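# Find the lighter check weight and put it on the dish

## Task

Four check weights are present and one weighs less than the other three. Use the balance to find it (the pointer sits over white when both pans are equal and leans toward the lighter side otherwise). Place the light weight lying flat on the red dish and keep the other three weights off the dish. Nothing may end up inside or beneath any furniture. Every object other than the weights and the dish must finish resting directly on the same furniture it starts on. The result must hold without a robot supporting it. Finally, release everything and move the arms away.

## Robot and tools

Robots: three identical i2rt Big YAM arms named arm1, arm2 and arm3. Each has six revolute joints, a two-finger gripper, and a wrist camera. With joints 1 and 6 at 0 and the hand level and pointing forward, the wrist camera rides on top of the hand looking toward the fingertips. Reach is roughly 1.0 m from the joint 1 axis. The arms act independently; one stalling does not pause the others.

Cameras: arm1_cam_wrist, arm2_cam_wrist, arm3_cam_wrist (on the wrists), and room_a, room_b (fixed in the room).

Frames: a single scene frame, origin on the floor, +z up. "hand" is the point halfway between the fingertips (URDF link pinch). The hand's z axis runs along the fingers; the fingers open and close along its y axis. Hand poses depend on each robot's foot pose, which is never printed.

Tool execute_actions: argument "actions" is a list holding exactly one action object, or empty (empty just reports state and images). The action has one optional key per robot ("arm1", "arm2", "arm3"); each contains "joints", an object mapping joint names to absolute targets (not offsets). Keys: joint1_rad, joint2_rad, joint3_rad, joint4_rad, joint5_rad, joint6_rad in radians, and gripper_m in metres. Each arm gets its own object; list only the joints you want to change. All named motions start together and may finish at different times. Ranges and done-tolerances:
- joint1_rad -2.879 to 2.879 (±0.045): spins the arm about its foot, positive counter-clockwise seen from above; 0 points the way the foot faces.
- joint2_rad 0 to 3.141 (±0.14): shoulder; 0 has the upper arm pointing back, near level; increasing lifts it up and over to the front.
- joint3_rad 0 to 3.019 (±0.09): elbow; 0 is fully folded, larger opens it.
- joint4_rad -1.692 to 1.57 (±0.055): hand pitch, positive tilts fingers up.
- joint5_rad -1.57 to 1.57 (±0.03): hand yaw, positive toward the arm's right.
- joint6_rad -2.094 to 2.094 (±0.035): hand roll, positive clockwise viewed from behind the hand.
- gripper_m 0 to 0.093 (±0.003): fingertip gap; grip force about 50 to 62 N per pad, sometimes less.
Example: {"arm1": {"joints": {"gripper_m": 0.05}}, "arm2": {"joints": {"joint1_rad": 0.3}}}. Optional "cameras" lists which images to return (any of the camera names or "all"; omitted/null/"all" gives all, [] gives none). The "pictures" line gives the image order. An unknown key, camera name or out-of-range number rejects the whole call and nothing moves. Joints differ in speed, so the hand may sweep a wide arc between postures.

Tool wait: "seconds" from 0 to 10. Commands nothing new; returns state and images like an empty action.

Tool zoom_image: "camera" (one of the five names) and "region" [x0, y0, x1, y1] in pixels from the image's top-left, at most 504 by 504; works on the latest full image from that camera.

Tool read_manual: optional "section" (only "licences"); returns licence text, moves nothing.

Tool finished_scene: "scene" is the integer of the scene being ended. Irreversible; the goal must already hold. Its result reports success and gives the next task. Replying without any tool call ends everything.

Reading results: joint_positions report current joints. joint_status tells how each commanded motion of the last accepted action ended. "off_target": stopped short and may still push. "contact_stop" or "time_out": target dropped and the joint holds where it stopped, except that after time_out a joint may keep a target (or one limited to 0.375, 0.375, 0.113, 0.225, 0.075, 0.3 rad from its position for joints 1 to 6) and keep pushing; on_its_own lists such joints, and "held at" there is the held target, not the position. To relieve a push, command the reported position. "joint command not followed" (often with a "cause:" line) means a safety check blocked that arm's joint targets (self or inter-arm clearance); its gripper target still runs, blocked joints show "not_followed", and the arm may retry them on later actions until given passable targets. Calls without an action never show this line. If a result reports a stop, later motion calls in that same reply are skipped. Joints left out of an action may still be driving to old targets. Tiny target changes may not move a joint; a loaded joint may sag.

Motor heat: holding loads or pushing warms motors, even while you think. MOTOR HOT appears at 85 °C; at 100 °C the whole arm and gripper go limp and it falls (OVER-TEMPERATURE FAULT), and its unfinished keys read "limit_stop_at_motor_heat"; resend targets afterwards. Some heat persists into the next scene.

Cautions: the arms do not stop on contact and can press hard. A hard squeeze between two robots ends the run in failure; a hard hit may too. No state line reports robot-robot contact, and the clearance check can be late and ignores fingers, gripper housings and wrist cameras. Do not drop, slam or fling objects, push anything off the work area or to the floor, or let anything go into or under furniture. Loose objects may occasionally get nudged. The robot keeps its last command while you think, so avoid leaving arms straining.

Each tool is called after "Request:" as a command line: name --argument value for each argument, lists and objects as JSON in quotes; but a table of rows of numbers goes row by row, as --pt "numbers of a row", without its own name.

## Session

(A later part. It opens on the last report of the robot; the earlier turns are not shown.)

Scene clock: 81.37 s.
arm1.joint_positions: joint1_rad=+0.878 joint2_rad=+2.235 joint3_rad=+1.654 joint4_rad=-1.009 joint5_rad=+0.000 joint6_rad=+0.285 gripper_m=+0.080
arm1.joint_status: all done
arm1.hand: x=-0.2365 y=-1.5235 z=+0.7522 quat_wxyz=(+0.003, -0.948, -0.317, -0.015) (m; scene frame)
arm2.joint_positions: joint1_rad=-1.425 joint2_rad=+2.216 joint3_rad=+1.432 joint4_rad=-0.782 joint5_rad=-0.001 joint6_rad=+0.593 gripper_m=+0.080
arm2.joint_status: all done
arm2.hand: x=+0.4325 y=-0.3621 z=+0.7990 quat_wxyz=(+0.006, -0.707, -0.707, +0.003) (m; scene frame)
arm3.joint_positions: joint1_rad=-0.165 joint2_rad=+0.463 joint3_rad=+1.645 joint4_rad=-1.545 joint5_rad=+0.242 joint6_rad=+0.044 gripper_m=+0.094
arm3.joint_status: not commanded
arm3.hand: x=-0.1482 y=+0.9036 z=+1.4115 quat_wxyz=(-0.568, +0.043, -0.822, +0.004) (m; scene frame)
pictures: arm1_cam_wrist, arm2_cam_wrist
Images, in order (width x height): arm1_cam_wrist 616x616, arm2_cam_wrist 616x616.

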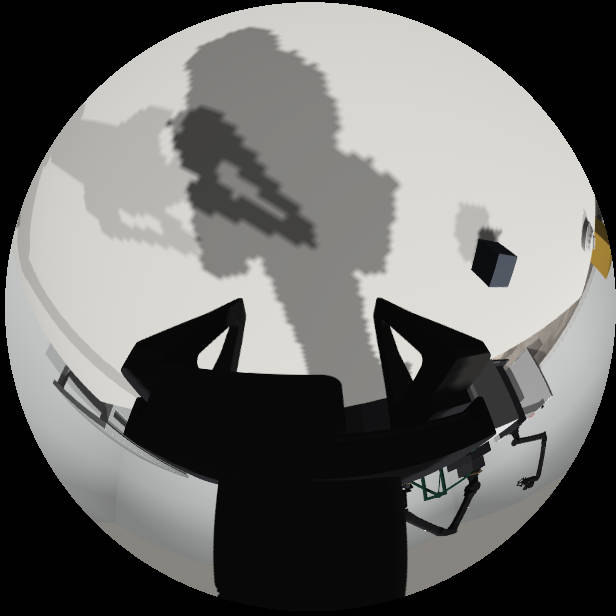

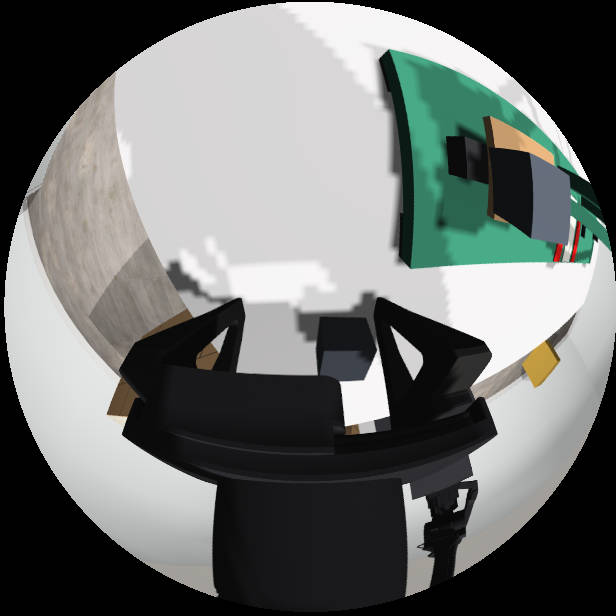

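Request:
execute_actions --actions '[{"arm2":{"joints":{"joint3_rad":1.38,"joint4_rad":-0.75}},"arm1":{"joints":{"joint1_rad":0.64,"joint6_rad":0.15}}}]' --cameras '["arm2_cam_wrist","arm1_cam_wrist"]'

Request:
execute_actions --actions '[{"arm2":{"joints":{"gripper_m":0}}}]' --cameras '[]'

Scene clock: 84.10 s.
arm1.joint_positions: joint1_rad=+0.647 joint2_rad=+2.235 joint3_rad=+1.654 joint4_rad=-1.009 joint5_rad=+0.001 joint6_rad=+0.165 gripper_m=+0.080
arm1.joint_status: all done
arm1.hand: x=-0.3414 y=-1.4245 z=+0.7506 quat_wxyz=(+0.002, -0.964, -0.264, -0.015) (m; scene frame)
arm2.joint_positions: joint1_rad=-1.425 joint2_rad=+2.211 joint3_rad=+1.417 joint4_rad=-0.761 joint5_rad=-0.001 joint6_rad=+0.593 gripper_m=+0.080
arm2.joint_status: all done
arm2.hand: x=+0.4319 y=-0.3612 z=+0.7977 quat_wxyz=(+0.000, -0.707, -0.707, +0.004) (m; scene frame)
arm3.joint_positions: joint1_rad=-0.165 joint2_rad=+0.463 joint3_rad=+1.645 joint4_rad=-1.545 joint5_rad=+0.242 joint6_rad=+0.044 gripper_m=+0.094
arm3.joint_status: not commanded
arm3.hand: x=-0.1482 y=+0.9036 z=+1.4115 quat_wxyz=(-0.568, +0.043, -0.822, +0.004) (m; scene frame)
pictures: arm1_cam_wrist, arm2_cam_wrist
Images, in order (width x height): arm1_cam_wrist 616x616, arm2_cam_wrist 616x616.

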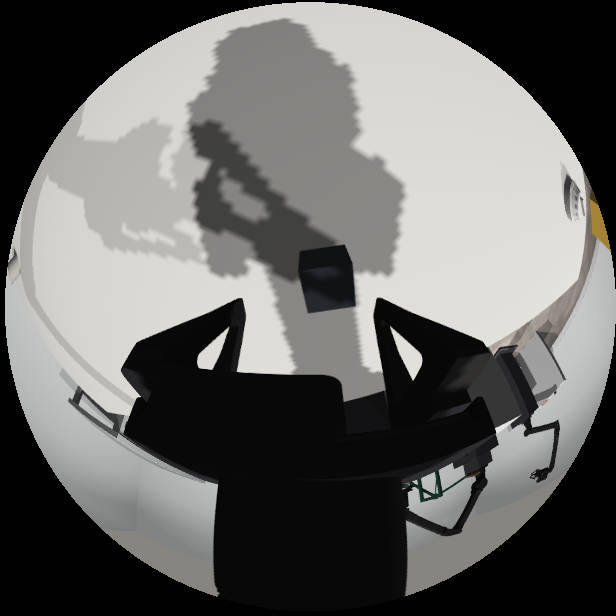

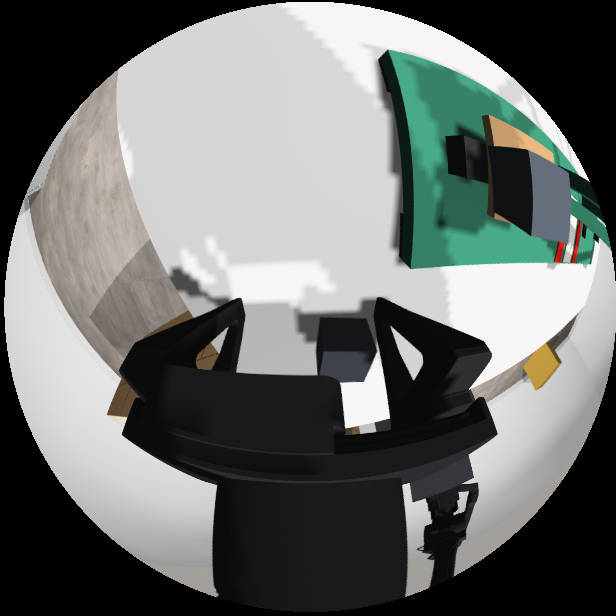

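Scene clock: 84.77 s.
arm1.joint_positions: joint1_rad=+0.647 joint2_rad=+2.235 joint3_rad=+1.654 joint4_rad=-1.009 joint5_rad=+0.001 joint6_rad=+0.165 gripper_m=+0.080
arm1.joint_status: not commanded
arm1.hand: x=-0.3414 y=-1.4245 z=+0.7506 quat_wxyz=(+0.002, -0.964, -0.264, -0.015) (m; scene frame)
arm2.joint_positions: joint1_rad=-1.419 joint2_rad=+2.211 joint3_rad=+1.415 joint4_rad=-0.753 joint5_rad=-0.007 joint6_rad=+0.594 gripper_m=+0.001
arm2.joint_status: all done
arm2.hand: x=+0.4363 y=-0.3591 z=+0.7971 quat_wxyz=(-0.003, -0.705, -0.709, +0.002) (m; scene frame)
arm3.joint_positions: joint1_rad=-0.165 joint2_rad=+0.463 joint3_rad=+1.645 joint4_rad=-1.545 joint5_rad=+0.242 joint6_rad=+0.044 gripper_m=+0.094
arm3.joint_status: not commanded
arm3.hand: x=-0.1482 y=+0.9036 z=+1.4115 quat_wxyz=(-0.568, +0.043, -0.822, +0.004) (m; scene frame)
pictures: none
No camera images: the call's "cameras" was empty. Leave "cameras" out to get every camera's image.

Request:
execute_actions --actions '[{"arm2":{"joints":{"gripper_m":0.08}},"arm1":{"joints":{"joint2_rad":2.31,"joint3_rad":1.69,"joint4_rad":-0.95}}}]' --cameras '["arm1_cam_wrist"]'

Request:
execute_actions --actions '[{"arm2":{"joints":{"joint2_rad":2.27,"joint3_rad":1.41,"joint4_rad":-0.72}},"arm1":{"joints":{"gripper_m":0}}}]' --cameras '["arm2_cam_wrist"]'

Scene clock: 87.27 s.
arm1.joint_positions: joint1_rad=+0.647 joint2_rad=+2.279 joint3_rad=+1.654 joint4_rad=-0.966 joint5_rad=+0.001 joint6_rad=+0.165 gripper_m=+0.080
arm1.joint_status: all done
arm1.hand: x=-0.3420 y=-1.4254 z=+0.7240 quat_wxyz=(+0.002, -0.964, -0.264, -0.016) (m; scene frame)
arm2.joint_positions: joint1_rad=-1.442 joint2_rad=+2.203 joint3_rad=+1.402 joint4_rad=-0.758 joint5_rad=+0.011 joint6_rad=+0.594 gripper_m=+0.080
arm2.joint_status: all done
arm2.hand: x=+0.4194 y=-0.3635 z=+0.7983 quat_wxyz=(+0.003, -0.713, -0.701, +0.010) (m; scene frame)
arm3.joint_positions: joint1_rad=-0.165 joint2_rad=+0.463 joint3_rad=+1.645 joint4_rad=-1.545 joint5_rad=+0.242 joint6_rad=+0.044 gripper_m=+0.094
arm3.joint_status: not commanded
arm3.hand: x=-0.1482 y=+0.9036 z=+1.4115 quat_wxyz=(-0.568, +0.043, -0.822, +0.004) (m; scene frame)
pictures: arm1_cam_wrist
Images, in order (width x height): arm1_cam_wrist 616x616.

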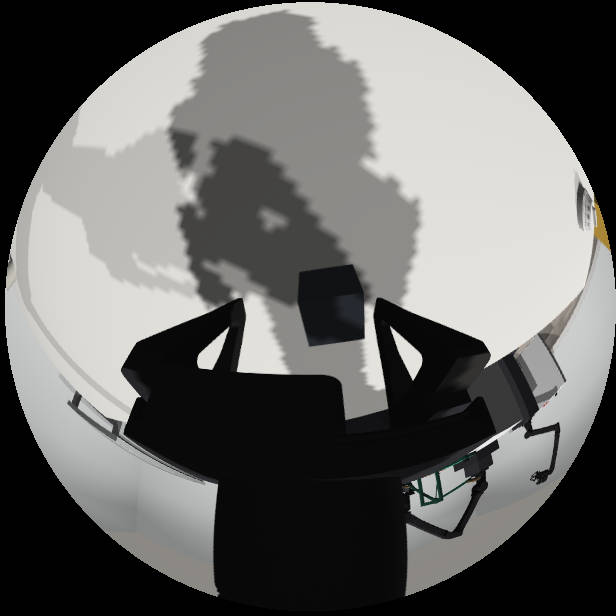

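Scene clock: 87.93 s.
arm1.joint_positions: joint1_rad=+0.646 joint2_rad=+2.279 joint3_rad=+1.654 joint4_rad=-0.964 joint5_rad=+0.001 joint6_rad=+0.164 gripper_m=+0.030
arm1.joint_status: gripper_m off_target (ended at +0.030, target +0.000)
arm1.hand: x=-0.3426 y=-1.4252 z=+0.7240 quat_wxyz=(+0.002, -0.964, -0.264, -0.015) (m; scene frame)
arm2.joint_positions: joint1_rad=-1.442 joint2_rad=+2.203 joint3_rad=+1.402 joint4_rad=-0.757 joint5_rad=+0.011 joint6_rad=+0.594 gripper_m=+0.080
arm2.joint_status: all done
arm2.hand: x=+0.4195 y=-0.3636 z=+0.7983 quat_wxyz=(+0.003, -0.713, -0.701, +0.010) (m; scene frame)
arm3.joint_positions: joint1_rad=-0.165 joint2_rad=+0.463 joint3_rad=+1.645 joint4_rad=-1.545 joint5_rad=+0.242 joint6_rad=+0.044 gripper_m=+0.094
arm3.joint_status: not commanded
arm3.hand: x=-0.1482 y=+0.9036 z=+1.4115 quat_wxyz=(-0.568, +0.043, -0.822, +0.004) (m; scene frame)
pictures: arm2_cam_wrist
Images, in order (width x height): arm2_cam_wrist 616x616.

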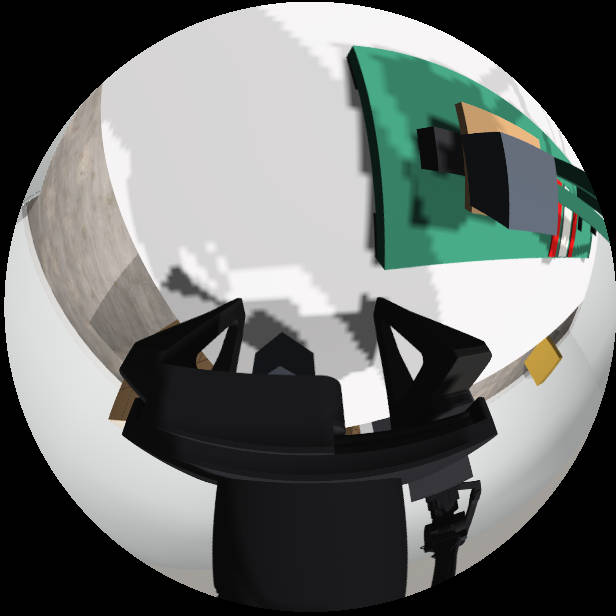

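Request:
execute_actions --actions '[{"arm2":{"joints":{"joint1_rad":-0.9,"joint2_rad":1.7,"joint3_rad":1.5,"joint4_rad":-1.37,"joint6_rad":0}},"arm1":{"joints":{"joint2_rad":0.8,"joint3_rad":1.0,"joint4_rad":-1.0,"joint6_rad":0}}}]' --cameras '[]'

Request:
execute_actions --actions '[{"arm1":{"joints":{"joint1_rad":-2.35}}}]' --cameras '[]'

Request:
execute_actions --actions '[{"arm1":{"joints":{"joint2_rad":1.8,"joint3_rad":1.6,"joint4_rad":-1.37}}}]' --cameras '["arm1_cam_wrist","arm2_cam_wrist"]'

Scene clock: 92.97 s.
arm1.joint_positions: joint1_rad=+0.646 joint2_rad=+0.805 joint3_rad=+0.997 joint4_rad=-0.990 joint5_rad=+0.001 joint6_rad=+0.015 gripper_m=+0.030
arm1.joint_status: all done
arm1.hand: x=-0.1422 y=-1.2511 z=+1.1695 quat_wxyz=(-0.134, -0.875, -0.309, +0.347) (m; scene frame)
arm2.joint_positions: joint1_rad=-0.905 joint2_rad=+1.691 joint3_rad=+1.488 joint4_rad=-1.355 joint5_rad=-0.002 joint6_rad=+0.009 gripper_m=+0.080
arm2.joint_status: all done
arm2.hand: x=+0.5749 y=-0.1130 z=+1.0973 quat_wxyz=(+0.002, -0.231, -0.973, -0.001) (m; scene frame)
arm3.joint_positions: joint1_rad=-0.165 joint2_rad=+0.463 joint3_rad=+1.645 joint4_rad=-1.545 joint5_rad=+0.242 joint6_rad=+0.044 gripper_m=+0.094
arm3.joint_status: not commanded
arm3.hand: x=-0.1482 y=+0.9036 z=+1.4115 quat_wxyz=(-0.568, +0.043, -0.822, +0.004) (m; scene frame)
pictures: none
No camera images: the call's "cameras" was empty. Leave "cameras" out to get every camera's image.

Scene clock: 95.47 s.
arm1.joint_positions: joint1_rad=-2.349 joint2_rad=+0.805 joint3_rad=+0.997 joint4_rad=-0.990 joint5_rad=+0.001 joint6_rad=+0.013 gripper_m=+0.030
arm1.joint_status: all done
arm1.hand: x=+0.3662 y=-0.7585 z=+1.1759 quat_wxyz=(+0.349, -0.375, +0.845, +0.153) (m; scene frame)
arm2.joint_positions: joint1_rad=-0.905 joint2_rad=+1.691 joint3_rad=+1.488 joint4_rad=-1.355 joint5_rad=-0.002 joint6_rad=+0.009 gripper_m=+0.080
arm2.joint_status: not commanded
arm2.hand: x=+0.5749 y=-0.1130 z=+1.0973 quat_wxyz=(+0.002, -0.231, -0.973, -0.001) (m; scene frame)
arm3.joint_positions: joint1_rad=-0.165 joint2_rad=+0.463 joint3_rad=+1.645 joint4_rad=-1.545 joint5_rad=+0.242 joint6_rad=+0.044 gripper_m=+0.094
arm3.joint_status: not commanded
arm3.hand: x=-0.1482 y=+0.9036 z=+1.4115 quat_wxyz=(-0.568, +0.043, -0.822, +0.004) (m; scene frame)
pictures: none
No camera images: the call's "cameras" was empty. Leave "cameras" out to get every camera's image.

Scene clock: 97.03 s.
arm1.joint_positions: joint1_rad=-2.349 joint2_rad=+1.824 joint3_rad=+1.550 joint4_rad=-1.356 joint5_rad=+0.001 joint6_rad=+0.013 gripper_m=+0.030
arm1.joint_status: all done
arm1.hand: x=+0.4891 y=-0.6238 z=+0.9614 quat_wxyz=(-0.020, -0.404, +0.914, -0.016) (m; scene frame)
arm2.joint_positions: joint1_rad=-0.905 joint2_rad=+1.691 joint3_rad=+1.488 joint4_rad=-1.355 joint5_rad=-0.002 joint6_rad=+0.009 gripper_m=+0.080
arm2.joint_status: not commanded
arm2.hand: x=+0.5749 y=-0.1130 z=+1.0973 quat_wxyz=(+0.002, -0.231, -0.973, -0.001) (m; scene frame)
arm3.joint_positions: joint1_rad=-0.165 joint2_rad=+0.463 joint3_rad=+1.645 joint4_rad=-1.545 joint5_rad=+0.242 joint6_rad=+0.044 gripper_m=+0.094
arm3.joint_status: not commanded
arm3.hand: x=-0.1482 y=+0.9036 z=+1.4115 quat_wxyz=(-0.568, +0.043, -0.822, +0.004) (m; scene frame)
pictures: arm1_cam_wrist, arm2_cam_wrist
Images, in order (width x height): arm1_cam_wrist 616x616, arm2_cam_wrist 616x616.

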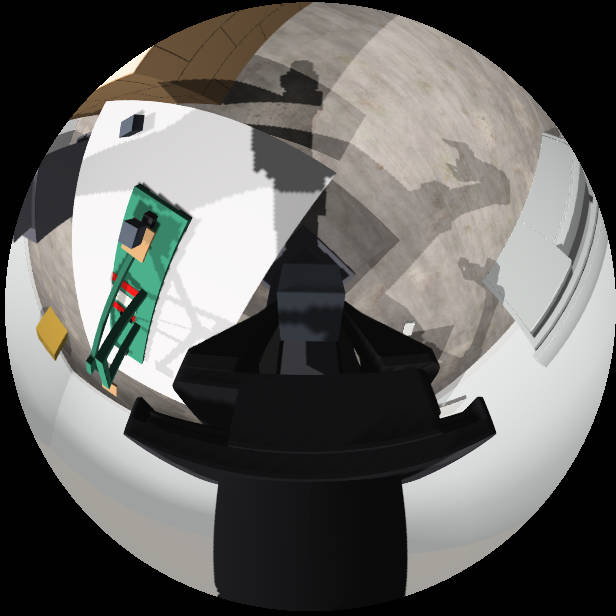

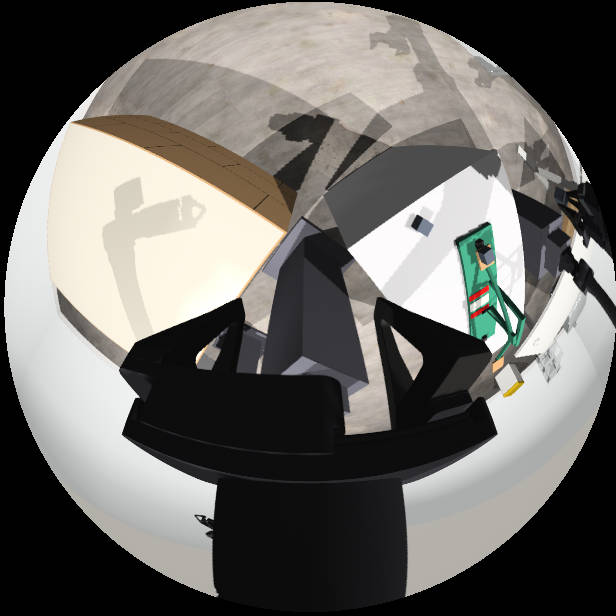

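Request:
execute_actions --actions '[{"arm1":{"joints":{"joint1_rad":-1.85,"joint2_rad":1.6,"joint3_rad":1.35,"joint4_rad":-1.32}}}]' --cameras '["arm1_cam_wrist","room_b"]'

Scene clock: 99.80 s.
arm1.joint_positions: joint1_rad=-1.848 joint2_rad=+1.607 joint3_rad=+1.349 joint4_rad=-1.328 joint5_rad=-0.002 joint6_rad=+0.012 gripper_m=+0.030
arm1.joint_status: all done
arm1.hand: x=+0.2373 y=-0.5664 z=+0.9897 quat_wxyz=(-0.001, -0.619, +0.785, -0.009) (m; scene frame)
arm2.joint_positions: joint1_rad=-0.905 joint2_rad=+1.691 joint3_rad=+1.488 joint4_rad=-1.355 joint5_rad=-0.002 joint6_rad=+0.009 gripper_m=+0.080
arm2.joint_status: not commanded
arm2.hand: x=+0.5749 y=-0.1130 z=+1.0973 quat_wxyz=(+0.002, -0.231, -0.973, -0.001) (m; scene frame)
arm3.joint_positions: joint1_rad=-0.165 joint2_rad=+0.463 joint3_rad=+1.645 joint4_rad=-1.545 joint5_rad=+0.242 joint6_rad=+0.044 gripper_m=+0.094
arm3.joint_status: not commanded
arm3.hand: x=-0.1482 y=+0.9036 z=+1.4115 quat_wxyz=(-0.568, +0.043, -0.822, +0.004) (m; scene frame)
pictures: arm1_cam_wrist, room_b
Images, in order (width x height): arm1_cam_wrist 616x616, room_b 896x504.

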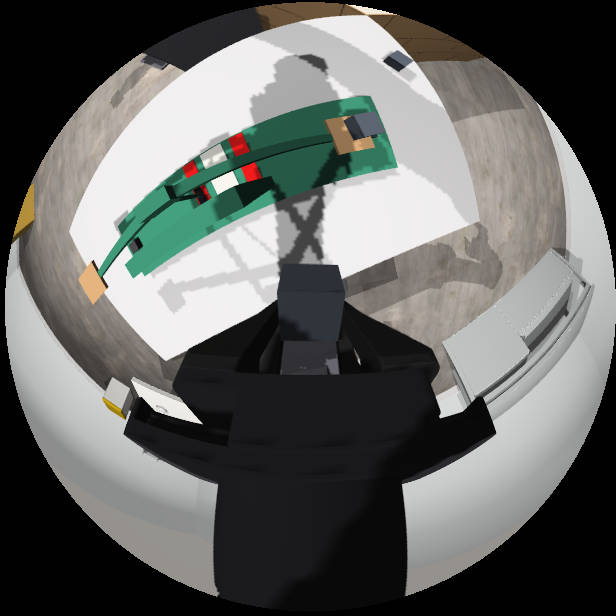

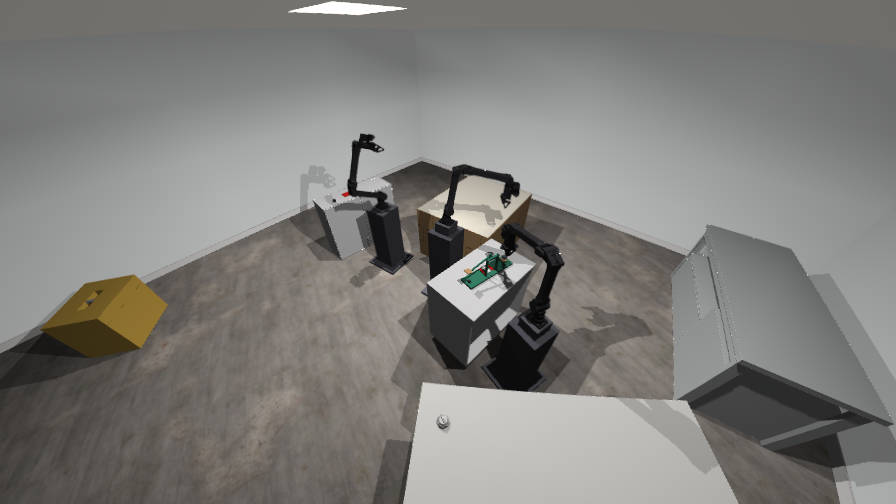

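Request:
execute_actions --actions '[{"arm1":{"joints":{"joint1_rad":-1.35,"joint2_rad":1.8,"joint3_rad":1.55,"joint4_rad":-1.32}}}]' --cameras '["arm1_cam_wrist"]'

Scene clock: 102.57 s.
arm1.joint_positions: joint1_rad=-1.356 joint2_rad=+1.785 joint3_rad=+1.501 joint4_rad=-1.331 joint5_rad=-0.001 joint6_rad=+0.011 gripper_m=+0.030
arm1.joint_status: all done
arm1.hand: x=-0.0048 y=-0.5178 z=+0.9562 quat_wxyz=(-0.010, -0.791, +0.611, -0.023) (m; scene frame)
arm2.joint_positions: joint1_rad=-0.905 joint2_rad=+1.691 joint3_rad=+1.488 joint4_rad=-1.355 joint5_rad=-0.002 joint6_rad=+0.009 gripper_m=+0.080
arm2.joint_status: not commanded
arm2.hand: x=+0.5749 y=-0.1130 z=+1.0973 quat_wxyz=(+0.002, -0.231, -0.973, -0.001) (m; scene frame)
arm3.joint_positions: joint1_rad=-0.165 joint2_rad=+0.463 joint3_rad=+1.645 joint4_rad=-1.545 joint5_rad=+0.242 joint6_rad=+0.044 gripper_m=+0.094
arm3.joint_status: not commanded
arm3.hand: x=-0.1482 y=+0.9036 z=+1.4115 quat_wxyz=(-0.568, +0.043, -0.822, +0.004) (m; scene frame)
pictures: arm1_cam_wrist
Images, in order (width x height): arm1_cam_wrist 616x616.

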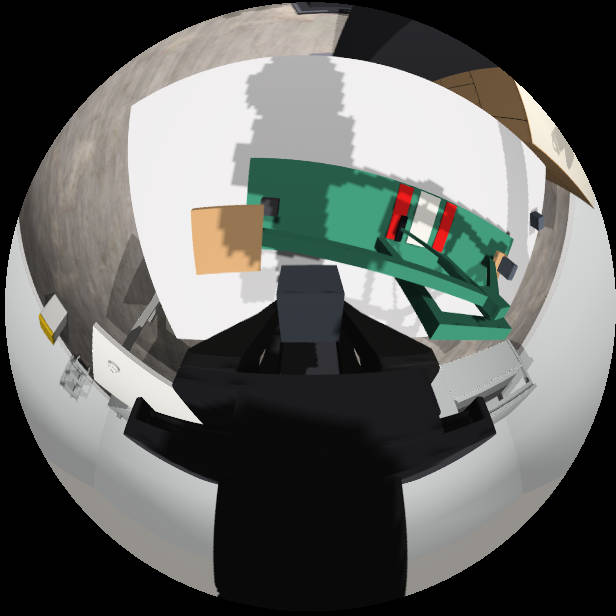

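Request:
execute_actions --actions '[{"arm1":{"joints":{"joint1_rad":-1.2,"joint2_rad":1.88,"joint3_rad":1.6,"joint4_rad":-1.3}}}]' --cameras '["arm1_cam_wrist"]'

Scene clock: 105.40 s.
arm1.joint_positions: joint1_rad=-1.194 joint2_rad=+1.871 joint3_rad=+1.550 joint4_rad=-1.309 joint5_rad=-0.003 joint6_rad=+0.011 gripper_m=+0.030
arm1.joint_status: all done
arm1.hand: x=-0.0935 y=-0.5269 z=+0.9280 quat_wxyz=(-0.014, -0.838, +0.545, -0.031) (m; scene frame)
arm2.joint_positions: joint1_rad=-0.905 joint2_rad=+1.691 joint3_rad=+1.488 joint4_rad=-1.355 joint5_rad=-0.002 joint6_rad=+0.009 gripper_m=+0.080
arm2.joint_status: not commanded
arm2.hand: x=+0.5749 y=-0.1130 z=+1.0973 quat_wxyz=(+0.002, -0.231, -0.973, -0.001) (m; scene frame)
arm3.joint_positions: joint1_rad=-0.165 joint2_rad=+0.463 joint3_rad=+1.645 joint4_rad=-1.545 joint5_rad=+0.242 joint6_rad=+0.044 gripper_m=+0.094
arm3.joint_status: not commanded
arm3.hand: x=-0.1482 y=+0.9036 z=+1.4115 quat_wxyz=(-0.568, +0.043, -0.822, +0.004) (m; scene frame)
pictures: arm1_cam_wrist
Images, in order (width x height): arm1_cam_wrist 616x616.

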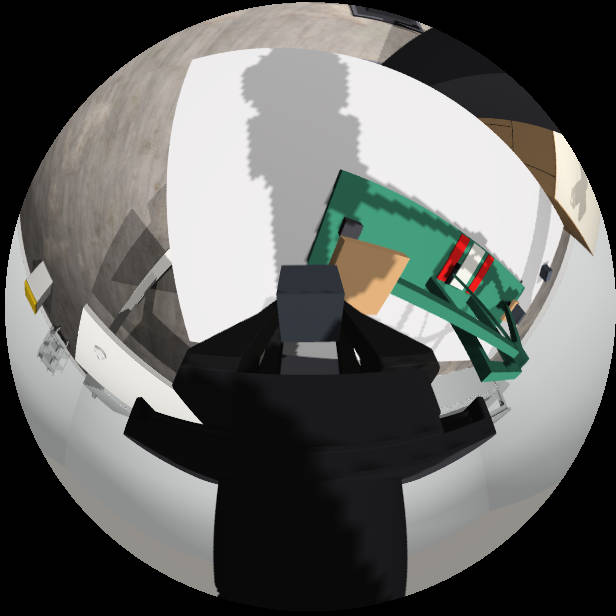

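Request:
execute_actions --actions '[{"arm1":{"joints":{"joint1_rad":-1.27,"joint3_rad":1.5,"joint4_rad":-1.25}}}]' --cameras '["arm1_cam_wrist"]'

Scene clock: 107.00 s.
arm1.joint_positions: joint1_rad=-1.279 joint2_rad=+1.871 joint3_rad=+1.497 joint4_rad=-1.262 joint5_rad=+0.000 joint6_rad=+0.011 gripper_m=+0.030
arm1.joint_status: all done
arm1.hand: x=-0.0472 y=-0.5171 z=+0.9097 quat_wxyz=(-0.015, -0.814, +0.580, -0.033) (m; scene frame)
arm2.joint_positions: joint1_rad=-0.905 joint2_rad=+1.691 joint3_rad=+1.488 joint4_rad=-1.355 joint5_rad=-0.002 joint6_rad=+0.009 gripper_m=+0.080
arm2.joint_status: not commanded
arm2.hand: x=+0.5749 y=-0.1130 z=+1.0973 quat_wxyz=(+0.002, -0.231, -0.973, -0.001) (m; scene frame)
arm3.joint_positions: joint1_rad=-0.165 joint2_rad=+0.463 joint3_rad=+1.645 joint4_rad=-1.545 joint5_rad=+0.242 joint6_rad=+0.044 gripper_m=+0.094
arm3.joint_status: not commanded
arm3.hand: x=-0.1482 y=+0.9036 z=+1.4115 quat_wxyz=(-0.568, +0.043, -0.822, +0.004) (m; scene frame)
pictures: arm1_cam_wrist
Images, in order (width x height): arm1_cam_wrist 616x616.

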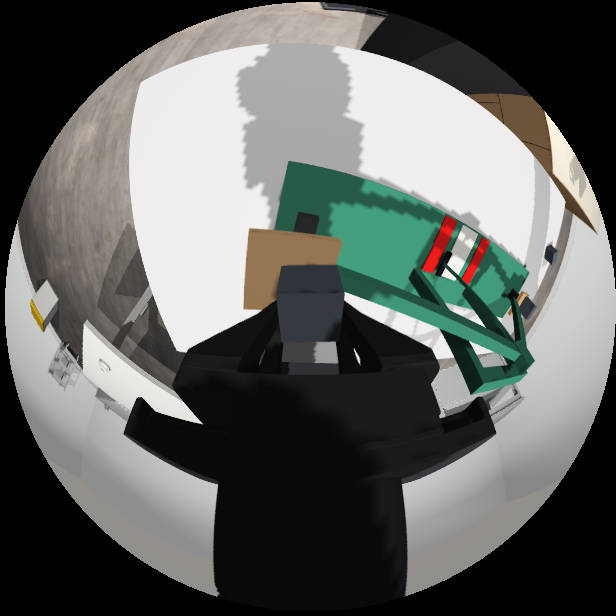

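Request:
execute_actions --actions '[{"arm1":{"joints":{"joint1_rad":-1.24,"joint2_rad":1.97,"joint3_rad":1.53,"joint4_rad":-1.17}}}]' --cameras '["arm1_cam_wrist"]'

Scene clock: 108.67 s.
arm1.joint_positions: joint1_rad=-1.252 joint2_rad=+1.958 joint3_rad=+1.497 joint4_rad=-1.185 joint5_rad=+0.004 joint6_rad=+0.011 gripper_m=+0.030
arm1.joint_status: all done
arm1.hand: x=-0.0642 y=-0.5099 z=+0.8622 quat_wxyz=(-0.016, -0.821, +0.569, -0.039) (m; scene frame)
arm2.joint_positions: joint1_rad=-0.905 joint2_rad=+1.691 joint3_rad=+1.488 joint4_rad=-1.355 joint5_rad=-0.002 joint6_rad=+0.009 gripper_m=+0.080
arm2.joint_status: not commanded
arm2.hand: x=+0.5749 y=-0.1130 z=+1.0973 quat_wxyz=(+0.002, -0.231, -0.973, -0.001) (m; scene frame)
arm3.joint_positions: joint1_rad=-0.165 joint2_rad=+0.463 joint3_rad=+1.645 joint4_rad=-1.545 joint5_rad=+0.242 joint6_rad=+0.044 gripper_m=+0.094
arm3.joint_status: not commanded
arm3.hand: x=-0.1482 y=+0.9036 z=+1.4115 quat_wxyz=(-0.568, +0.043, -0.822, +0.004) (m; scene frame)
pictures: arm1_cam_wrist
Images, in order (width x height): arm1_cam_wrist 616x616.

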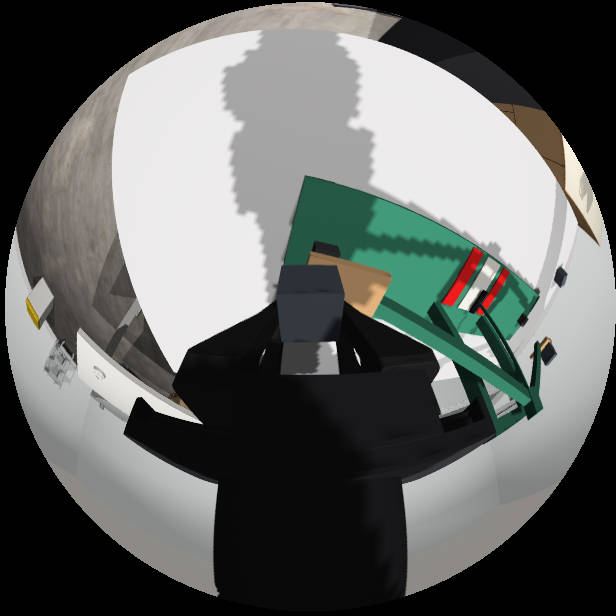

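Request:
execute_actions --actions '[{"arm1":{"joints":{"joint1_rad":-1.3}}}]' --cameras '["arm1_cam_wrist"]'

Scene clock: 110.27 s.
arm1.joint_positions: joint1_rad=-1.296 joint2_rad=+1.958 joint3_rad=+1.497 joint4_rad=-1.185 joint5_rad=-0.002 joint6_rad=+0.011 gripper_m=+0.030
arm1.joint_status: all done
arm1.hand: x=-0.0424 y=-0.5020 z=+0.8625 quat_wxyz=(-0.019, -0.809, +0.587, -0.037) (m; scene frame)
arm2.joint_positions: joint1_rad=-0.905 joint2_rad=+1.691 joint3_rad=+1.488 joint4_rad=-1.355 joint5_rad=-0.002 joint6_rad=+0.009 gripper_m=+0.080
arm2.joint_status: not commanded
arm2.hand: x=+0.5749 y=-0.1130 z=+1.0973 quat_wxyz=(+0.002, -0.231, -0.973, -0.001) (m; scene frame)
arm3.joint_positions: joint1_rad=-0.165 joint2_rad=+0.463 joint3_rad=+1.645 joint4_rad=-1.545 joint5_rad=+0.242 joint6_rad=+0.044 gripper_m=+0.094
arm3.joint_status: not commanded
arm3.hand: x=-0.1482 y=+0.9036 z=+1.4115 quat_wxyz=(-0.568, +0.043, -0.822, +0.004) (m; scene frame)
pictures: arm1_cam_wrist
Images, in order (width x height): arm1_cam_wrist 616x616.

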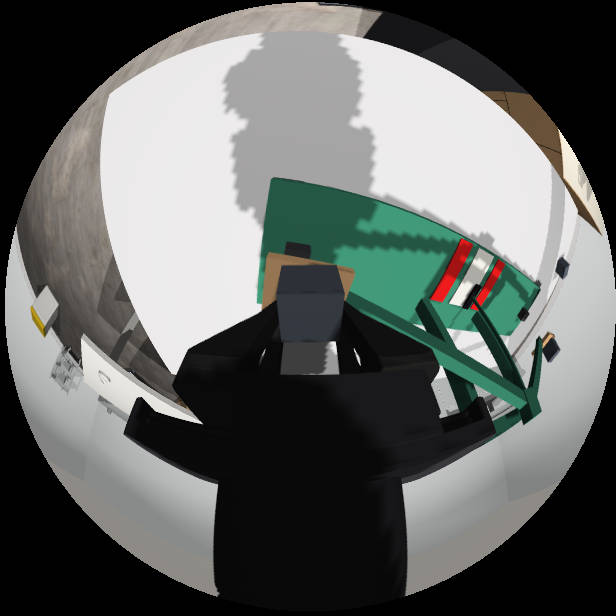

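Request:
execute_actions --actions '[{"arm1":{"joints":{"gripper_m":0.05}}}]' --cameras '[]'

Request:
execute_actions --actions '[{"arm1":{"joints":{"joint2_rad":1.65,"joint3_rad":1.4,"joint4_rad":-1.32,"gripper_m":0.08}}}]' --cameras '[]'

Request:
wait --seconds 3

Scene clock: 112.03 s.
arm1.joint_positions: joint1_rad=-1.296 joint2_rad=+1.958 joint3_rad=+1.497 joint4_rad=-1.185 joint5_rad=-0.002 joint6_rad=+0.011 gripper_m=+0.050
arm1.joint_status: all done
arm1.hand: x=-0.0425 y=-0.5020 z=+0.8625 quat_wxyz=(-0.019, -0.809, +0.587, -0.036) (m; scene frame)
arm2.joint_positions: joint1_rad=-0.905 joint2_rad=+1.691 joint3_rad=+1.488 joint4_rad=-1.355 joint5_rad=-0.002 joint6_rad=+0.009 gripper_m=+0.080
arm2.joint_status: not commanded
arm2.hand: x=+0.5749 y=-0.1130 z=+1.0973 quat_wxyz=(+0.002, -0.231, -0.973, -0.001) (m; scene frame)
arm3.joint_positions: joint1_rad=-0.165 joint2_rad=+0.463 joint3_rad=+1.645 joint4_rad=-1.545 joint5_rad=+0.242 joint6_rad=+0.044 gripper_m=+0.094
arm3.joint_status: not commanded
arm3.hand: x=-0.1482 y=+0.9036 z=+1.4115 quat_wxyz=(-0.568, +0.043, -0.822, +0.004) (m; scene frame)
pictures: none
No camera images: the call's "cameras" was empty. Leave "cameras" out to get every camera's image.

Scene clock: 113.27 s.
arm1.joint_positions: joint1_rad=-1.296 joint2_rad=+1.622 joint3_rad=+1.390 joint4_rad=-1.307 joint5_rad=-0.002 joint6_rad=+0.011 gripper_m=+0.080
arm1.joint_status: all done
arm1.hand: x=-0.0243 y=-0.5609 z=+0.9947 quat_wxyz=(+0.012, -0.809, +0.587, +0.008) (m; scene frame)
arm2.joint_positions: joint1_rad=-0.905 joint2_rad=+1.691 joint3_rad=+1.488 joint4_rad=-1.355 joint5_rad=-0.002 joint6_rad=+0.009 gripper_m=+0.080
arm2.joint_status: not commanded
arm2.hand: x=+0.5749 y=-0.1130 z=+1.0973 quat_wxyz=(+0.002, -0.231, -0.973, -0.001) (m; scene frame)
arm3.joint_positions: joint1_rad=-0.165 joint2_rad=+0.463 joint3_rad=+1.645 joint4_rad=-1.545 joint5_rad=+0.242 joint6_rad=+0.044 gripper_m=+0.094
arm3.joint_status: not commanded
arm3.hand: x=-0.1482 y=+0.9036 z=+1.4115 quat_wxyz=(-0.568, +0.043, -0.822, +0.004) (m; scene frame)
pictures: none
No camera images: the call's "cameras" was empty. Leave "cameras" out to get every camera's image.

Scene clock: 116.27 s.
arm1.joint_positions: joint1_rad=-1.296 joint2_rad=+1.622 joint3_rad=+1.390 joint4_rad=-1.307 joint5_rad=-0.002 joint6_rad=+0.011 gripper_m=+0.080
arm1.joint_status: all done
arm1.hand: x=-0.0243 y=-0.5609 z=+0.9947 quat_wxyz=(+0.012, -0.809, +0.587, +0.008) (m; scene frame)
arm2.joint_positions: joint1_rad=-0.905 joint2_rad=+1.691 joint3_rad=+1.488 joint4_rad=-1.355 joint5_rad=-0.002 joint6_rad=+0.009 gripper_m=+0.080
arm2.joint_status: not commanded
arm2.hand: x=+0.5749 y=-0.1130 z=+1.0973 quat_wxyz=(+0.002, -0.231, -0.973, -0.001) (m; scene frame)
arm3.joint_positions: joint1_rad=-0.165 joint2_rad=+0.463 joint3_rad=+1.645 joint4_rad=-1.545 joint5_rad=+0.242 joint6_rad=+0.044 gripper_m=+0.094
arm3.joint_status: not commanded
arm3.hand: x=-0.1482 y=+0.9036 z=+1.4115 quat_wxyz=(-0.568, +0.043, -0.822, +0.004) (m; scene frame)
wait: 3.00 s; at rest by 0.27 s
pictures: arm1_cam_wrist, arm2_cam_wrist, arm3_cam_wrist, room_a, room_b
Images, in order (width x height): arm1_cam_wrist 616x616, arm2_cam_wrist 616x616, arm3_cam_wrist 616x616, room_a 896x504, room_b 896x504.

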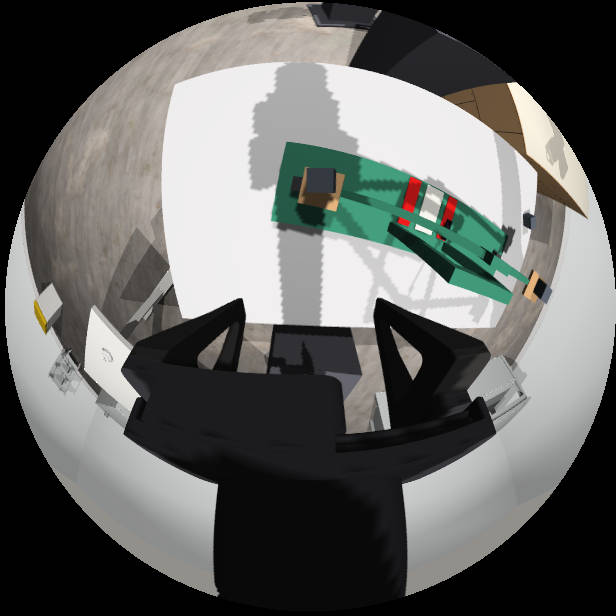

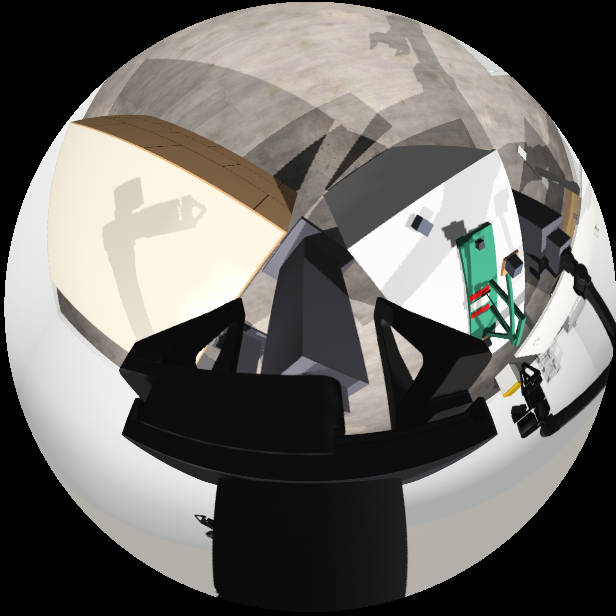

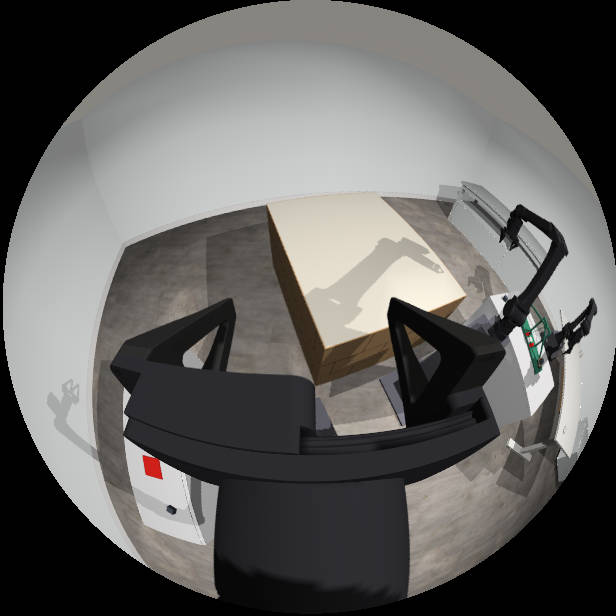

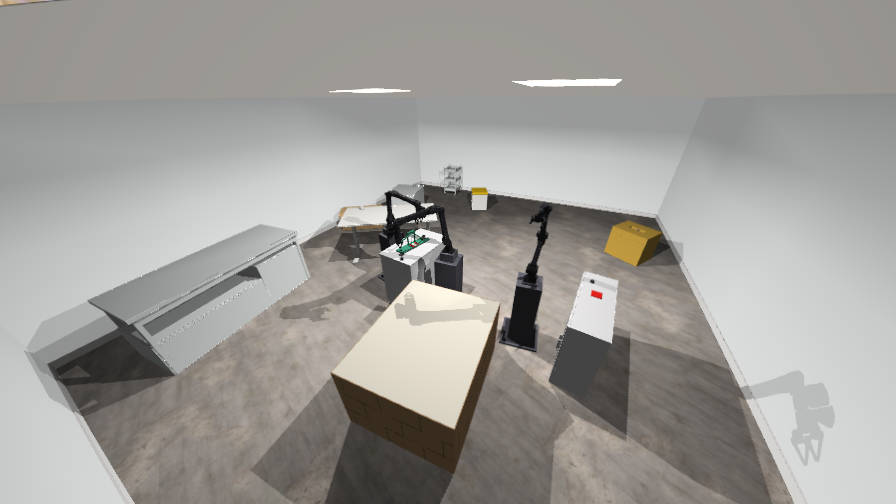

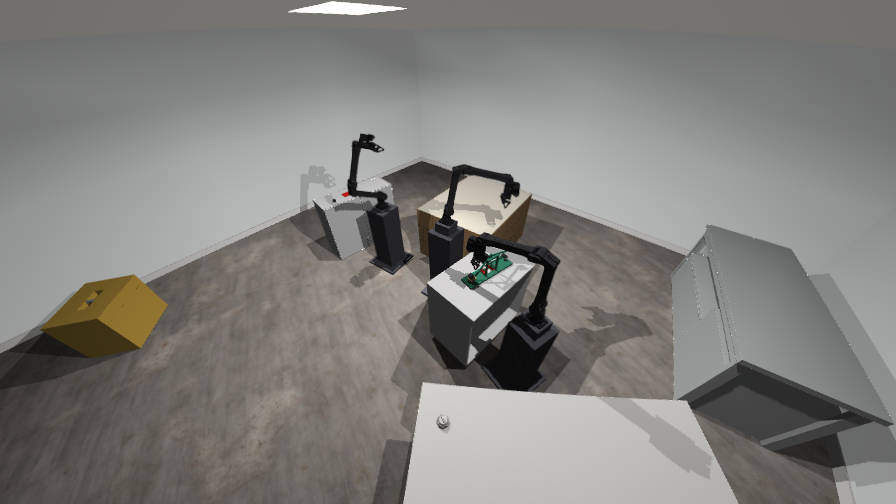

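Request:
execute_actions --actions '[{"arm1":{"joints":{"joint1_rad":-0.3,"joint2_rad":1.0,"joint3_rad":1.0,"joint4_rad":-1.0}},"arm2":{"joints":{"joint1_rad":-1.6,"joint2_rad":2.1,"joint3_rad":1.8,"joint4_rad":-1.29}}}]' --cameras '["arm2_cam_wrist","room_b"]'

Scene clock: 119.83 s.
arm1.joint_positions: joint1_rad=-0.300 joint2_rad=+0.984 joint3_rad=+1.007 joint4_rad=-1.017 joint5_rad=-0.001 joint6_rad=+0.011 gripper_m=+0.080
arm1.joint_status: all done
arm1.hand: x=-0.2419 y=-0.9288 z=+1.1063 quat_wxyz=(+0.033, -0.953, +0.124, +0.276) (m; scene frame)
arm2.joint_positions: joint1_rad=-1.591 joint2_rad=+2.110 joint3_rad=+1.756 joint4_rad=-1.292 joint5_rad=+0.001 joint6_rad=+0.007 gripper_m=+0.080
arm2.joint_status: all done
arm2.hand: x=+0.3679 y=-0.4457 z=+0.9664 quat_wxyz=(+0.040, -0.544, -0.838, -0.018) (m; scene frame)
arm3.joint_positions: joint1_rad=-0.165 joint2_rad=+0.463 joint3_rad=+1.645 joint4_rad=-1.545 joint5_rad=+0.242 joint6_rad=+0.044 gripper_m=+0.094
arm3.joint_status: not commanded
arm3.hand: x=-0.1482 y=+0.9036 z=+1.4115 quat_wxyz=(-0.568, +0.043, -0.822, +0.004) (m; scene frame)
pictures: arm2_cam_wrist, room_b
Images, in order (width x height): arm2_cam_wrist 616x616, room_b 896x504.

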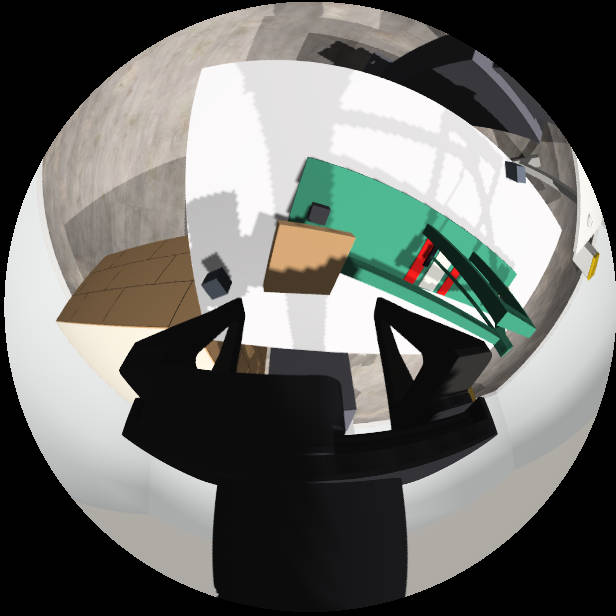

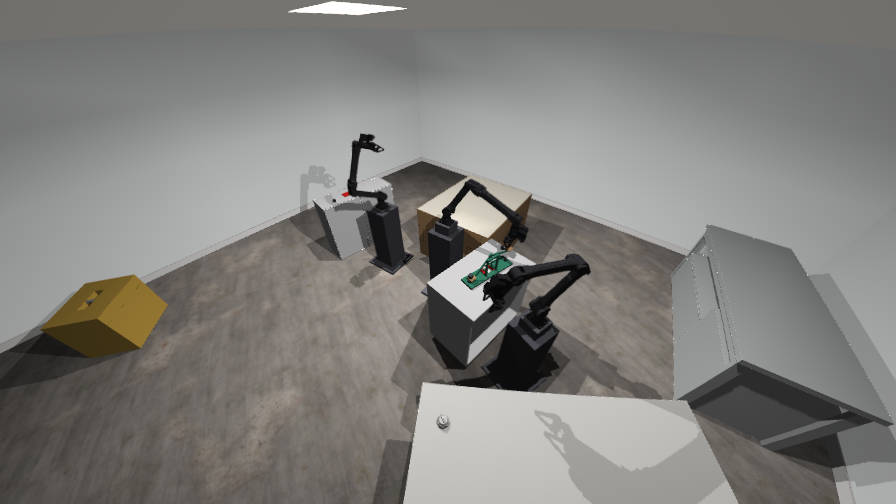

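Request:
execute_actions --actions '[{"arm2":{"joints":{"joint1_rad":-0.6,"joint2_rad":1.7,"joint3_rad":1.5,"joint4_rad":-1.37}},"arm1":{"joints":{"joint1_rad":-1.9,"joint2_rad":1.6,"joint3_rad":1.35,"joint4_rad":-1.32}}}]' --cameras '["arm1_cam_wrist","room_b"]'

Scene clock: 122.83 s.
arm1.joint_positions: joint1_rad=-1.907 joint2_rad=+1.618 joint3_rad=+1.317 joint4_rad=-1.306 joint5_rad=+0.001 joint6_rad=+0.011 gripper_m=+0.080
arm1.joint_status: all done
arm1.hand: x=+0.2636 y=-0.5792 z=+0.9732 quat_wxyz=(-0.009, -0.595, +0.803, -0.016) (m; scene frame)
arm2.joint_positions: joint1_rad=-0.595 joint2_rad=+1.684 joint3_rad=+1.513 joint4_rad=-1.356 joint5_rad=-0.002 joint6_rad=+0.006 gripper_m=+0.080
arm2.joint_status: all done
arm2.hand: x=+0.6296 y=+0.0368 z=+1.1107 quat_wxyz=(-0.014, -0.076, -0.997, -0.002) (m; scene frame)
arm3.joint_positions: joint1_rad=-0.165 joint2_rad=+0.463 joint3_rad=+1.645 joint4_rad=-1.545 joint5_rad=+0.242 joint6_rad=+0.044 gripper_m=+0.094
arm3.joint_status: not commanded
arm3.hand: x=-0.1482 y=+0.9036 z=+1.4115 quat_wxyz=(-0.568, +0.043, -0.822, +0.004) (m; scene frame)
pictures: arm1_cam_wrist, room_b
Images, in order (width x height): arm1_cam_wrist 616x616, room_b 896x504.

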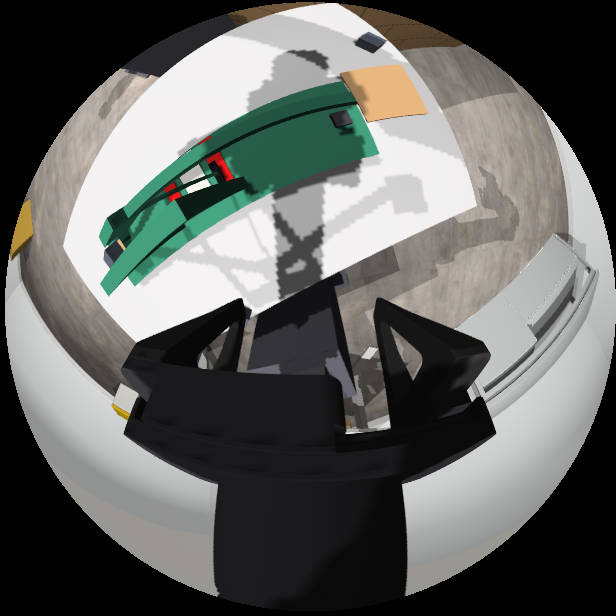

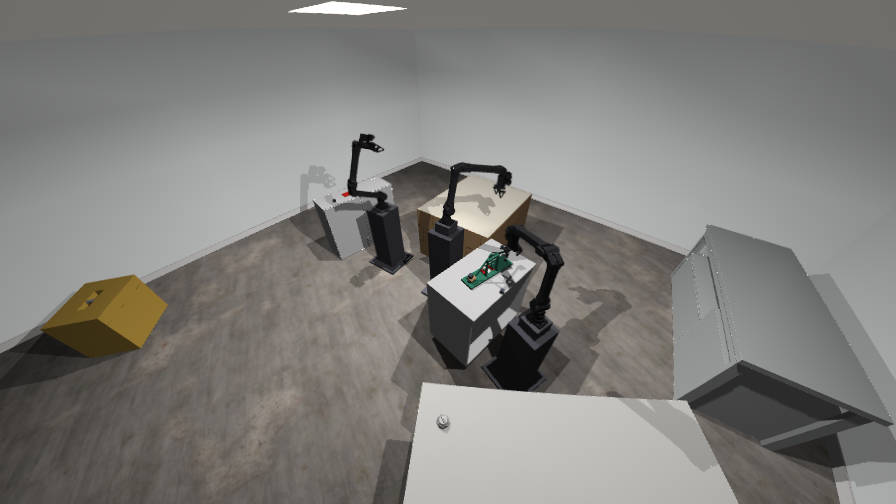

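Request:
zoom_image --camera "room_b" --region '[420,220,600,340]'

Region (420, 220, 600, 340) of room_b's 896x504 image, scaled by 2.800, with more detail than that image has.

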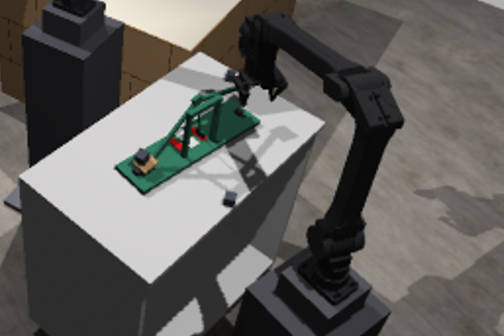

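Request:
execute_actions --actions '[{"arm1":{"joints":{"joint1_rad":-1.87,"joint2_rad":1.72,"joint3_rad":1.2,"joint4_rad":-1.1,"joint6_rad":-0.4,"gripper_m":0.09}}}]' --cameras '["arm1_cam_wrist"]'

Scene clock: 126.50 s.
arm1.joint_positions: joint1_rad=-1.871 joint2_rad=+1.719 joint3_rad=+1.194 joint4_rad=-1.114 joint5_rad=+0.001 joint6_rad=-0.385 gripper_m=+0.090
arm1.joint_status: all done
arm1.hand: x=+0.2473 y=-0.5793 z=+0.8851 quat_wxyz=(-0.026, -0.753, +0.657, -0.022) (m; scene frame)
arm2.joint_positions: joint1_rad=-0.595 joint2_rad=+1.684 joint3_rad=+1.513 joint4_rad=-1.356 joint5_rad=-0.002 joint6_rad=+0.006 gripper_m=+0.080
arm2.joint_status: not commanded
arm2.hand: x=+0.6296 y=+0.0368 z=+1.1107 quat_wxyz=(-0.014, -0.076, -0.997, -0.002) (m; scene frame)
arm3.joint_positions: joint1_rad=-0.165 joint2_rad=+0.463 joint3_rad=+1.645 joint4_rad=-1.545 joint5_rad=+0.242 joint6_rad=+0.044 gripper_m=+0.094
arm3.joint_status: not commanded
arm3.hand: x=-0.1482 y=+0.9036 z=+1.4115 quat_wxyz=(-0.568, +0.043, -0.822, +0.004) (m; scene frame)
pictures: arm1_cam_wrist
Images, in order (width x height): arm1_cam_wrist 616x616.

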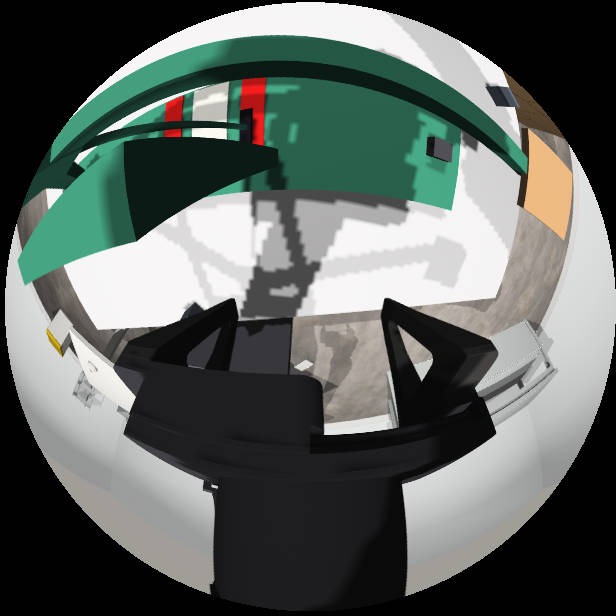

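Request:
execute_actions --actions '[{"arm1":{"joints":{"joint1_rad":-1.75,"joint6_rad":-0.3}}}]' --cameras '["arm1_cam_wrist"]'

Scene clock: 128.17 s.
arm1.joint_positions: joint1_rad=-1.750 joint2_rad=+1.719 joint3_rad=+1.194 joint4_rad=-1.111 joint5_rad=+0.004 joint6_rad=-0.307 gripper_m=+0.090
arm1.joint_status: all done
arm1.hand: x=+0.1935 y=-0.5682 z=+0.8843 quat_wxyz=(-0.022, -0.767, +0.640, -0.025) (m; scene frame)
arm2.joint_positions: joint1_rad=-0.595 joint2_rad=+1.684 joint3_rad=+1.513 joint4_rad=-1.356 joint5_rad=-0.002 joint6_rad=+0.006 gripper_m=+0.080
arm2.joint_status: not commanded
arm2.hand: x=+0.6296 y=+0.0368 z=+1.1107 quat_wxyz=(-0.014, -0.076, -0.997, -0.002) (m; scene frame)
arm3.joint_positions: joint1_rad=-0.165 joint2_rad=+0.463 joint3_rad=+1.645 joint4_rad=-1.545 joint5_rad=+0.242 joint6_rad=+0.044 gripper_m=+0.094
arm3.joint_status: not commanded
arm3.hand: x=-0.1482 y=+0.9036 z=+1.4115 quat_wxyz=(-0.568, +0.043, -0.822, +0.004) (m; scene frame)
pictures: arm1_cam_wrist
Images, in order (width x height): arm1_cam_wrist 616x616.

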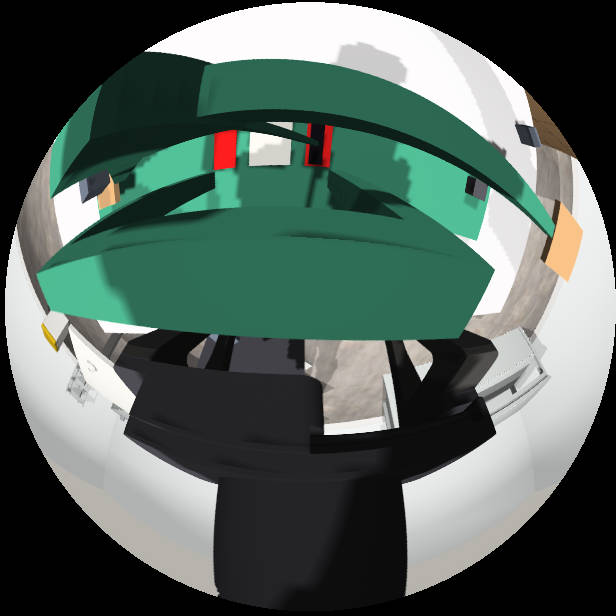

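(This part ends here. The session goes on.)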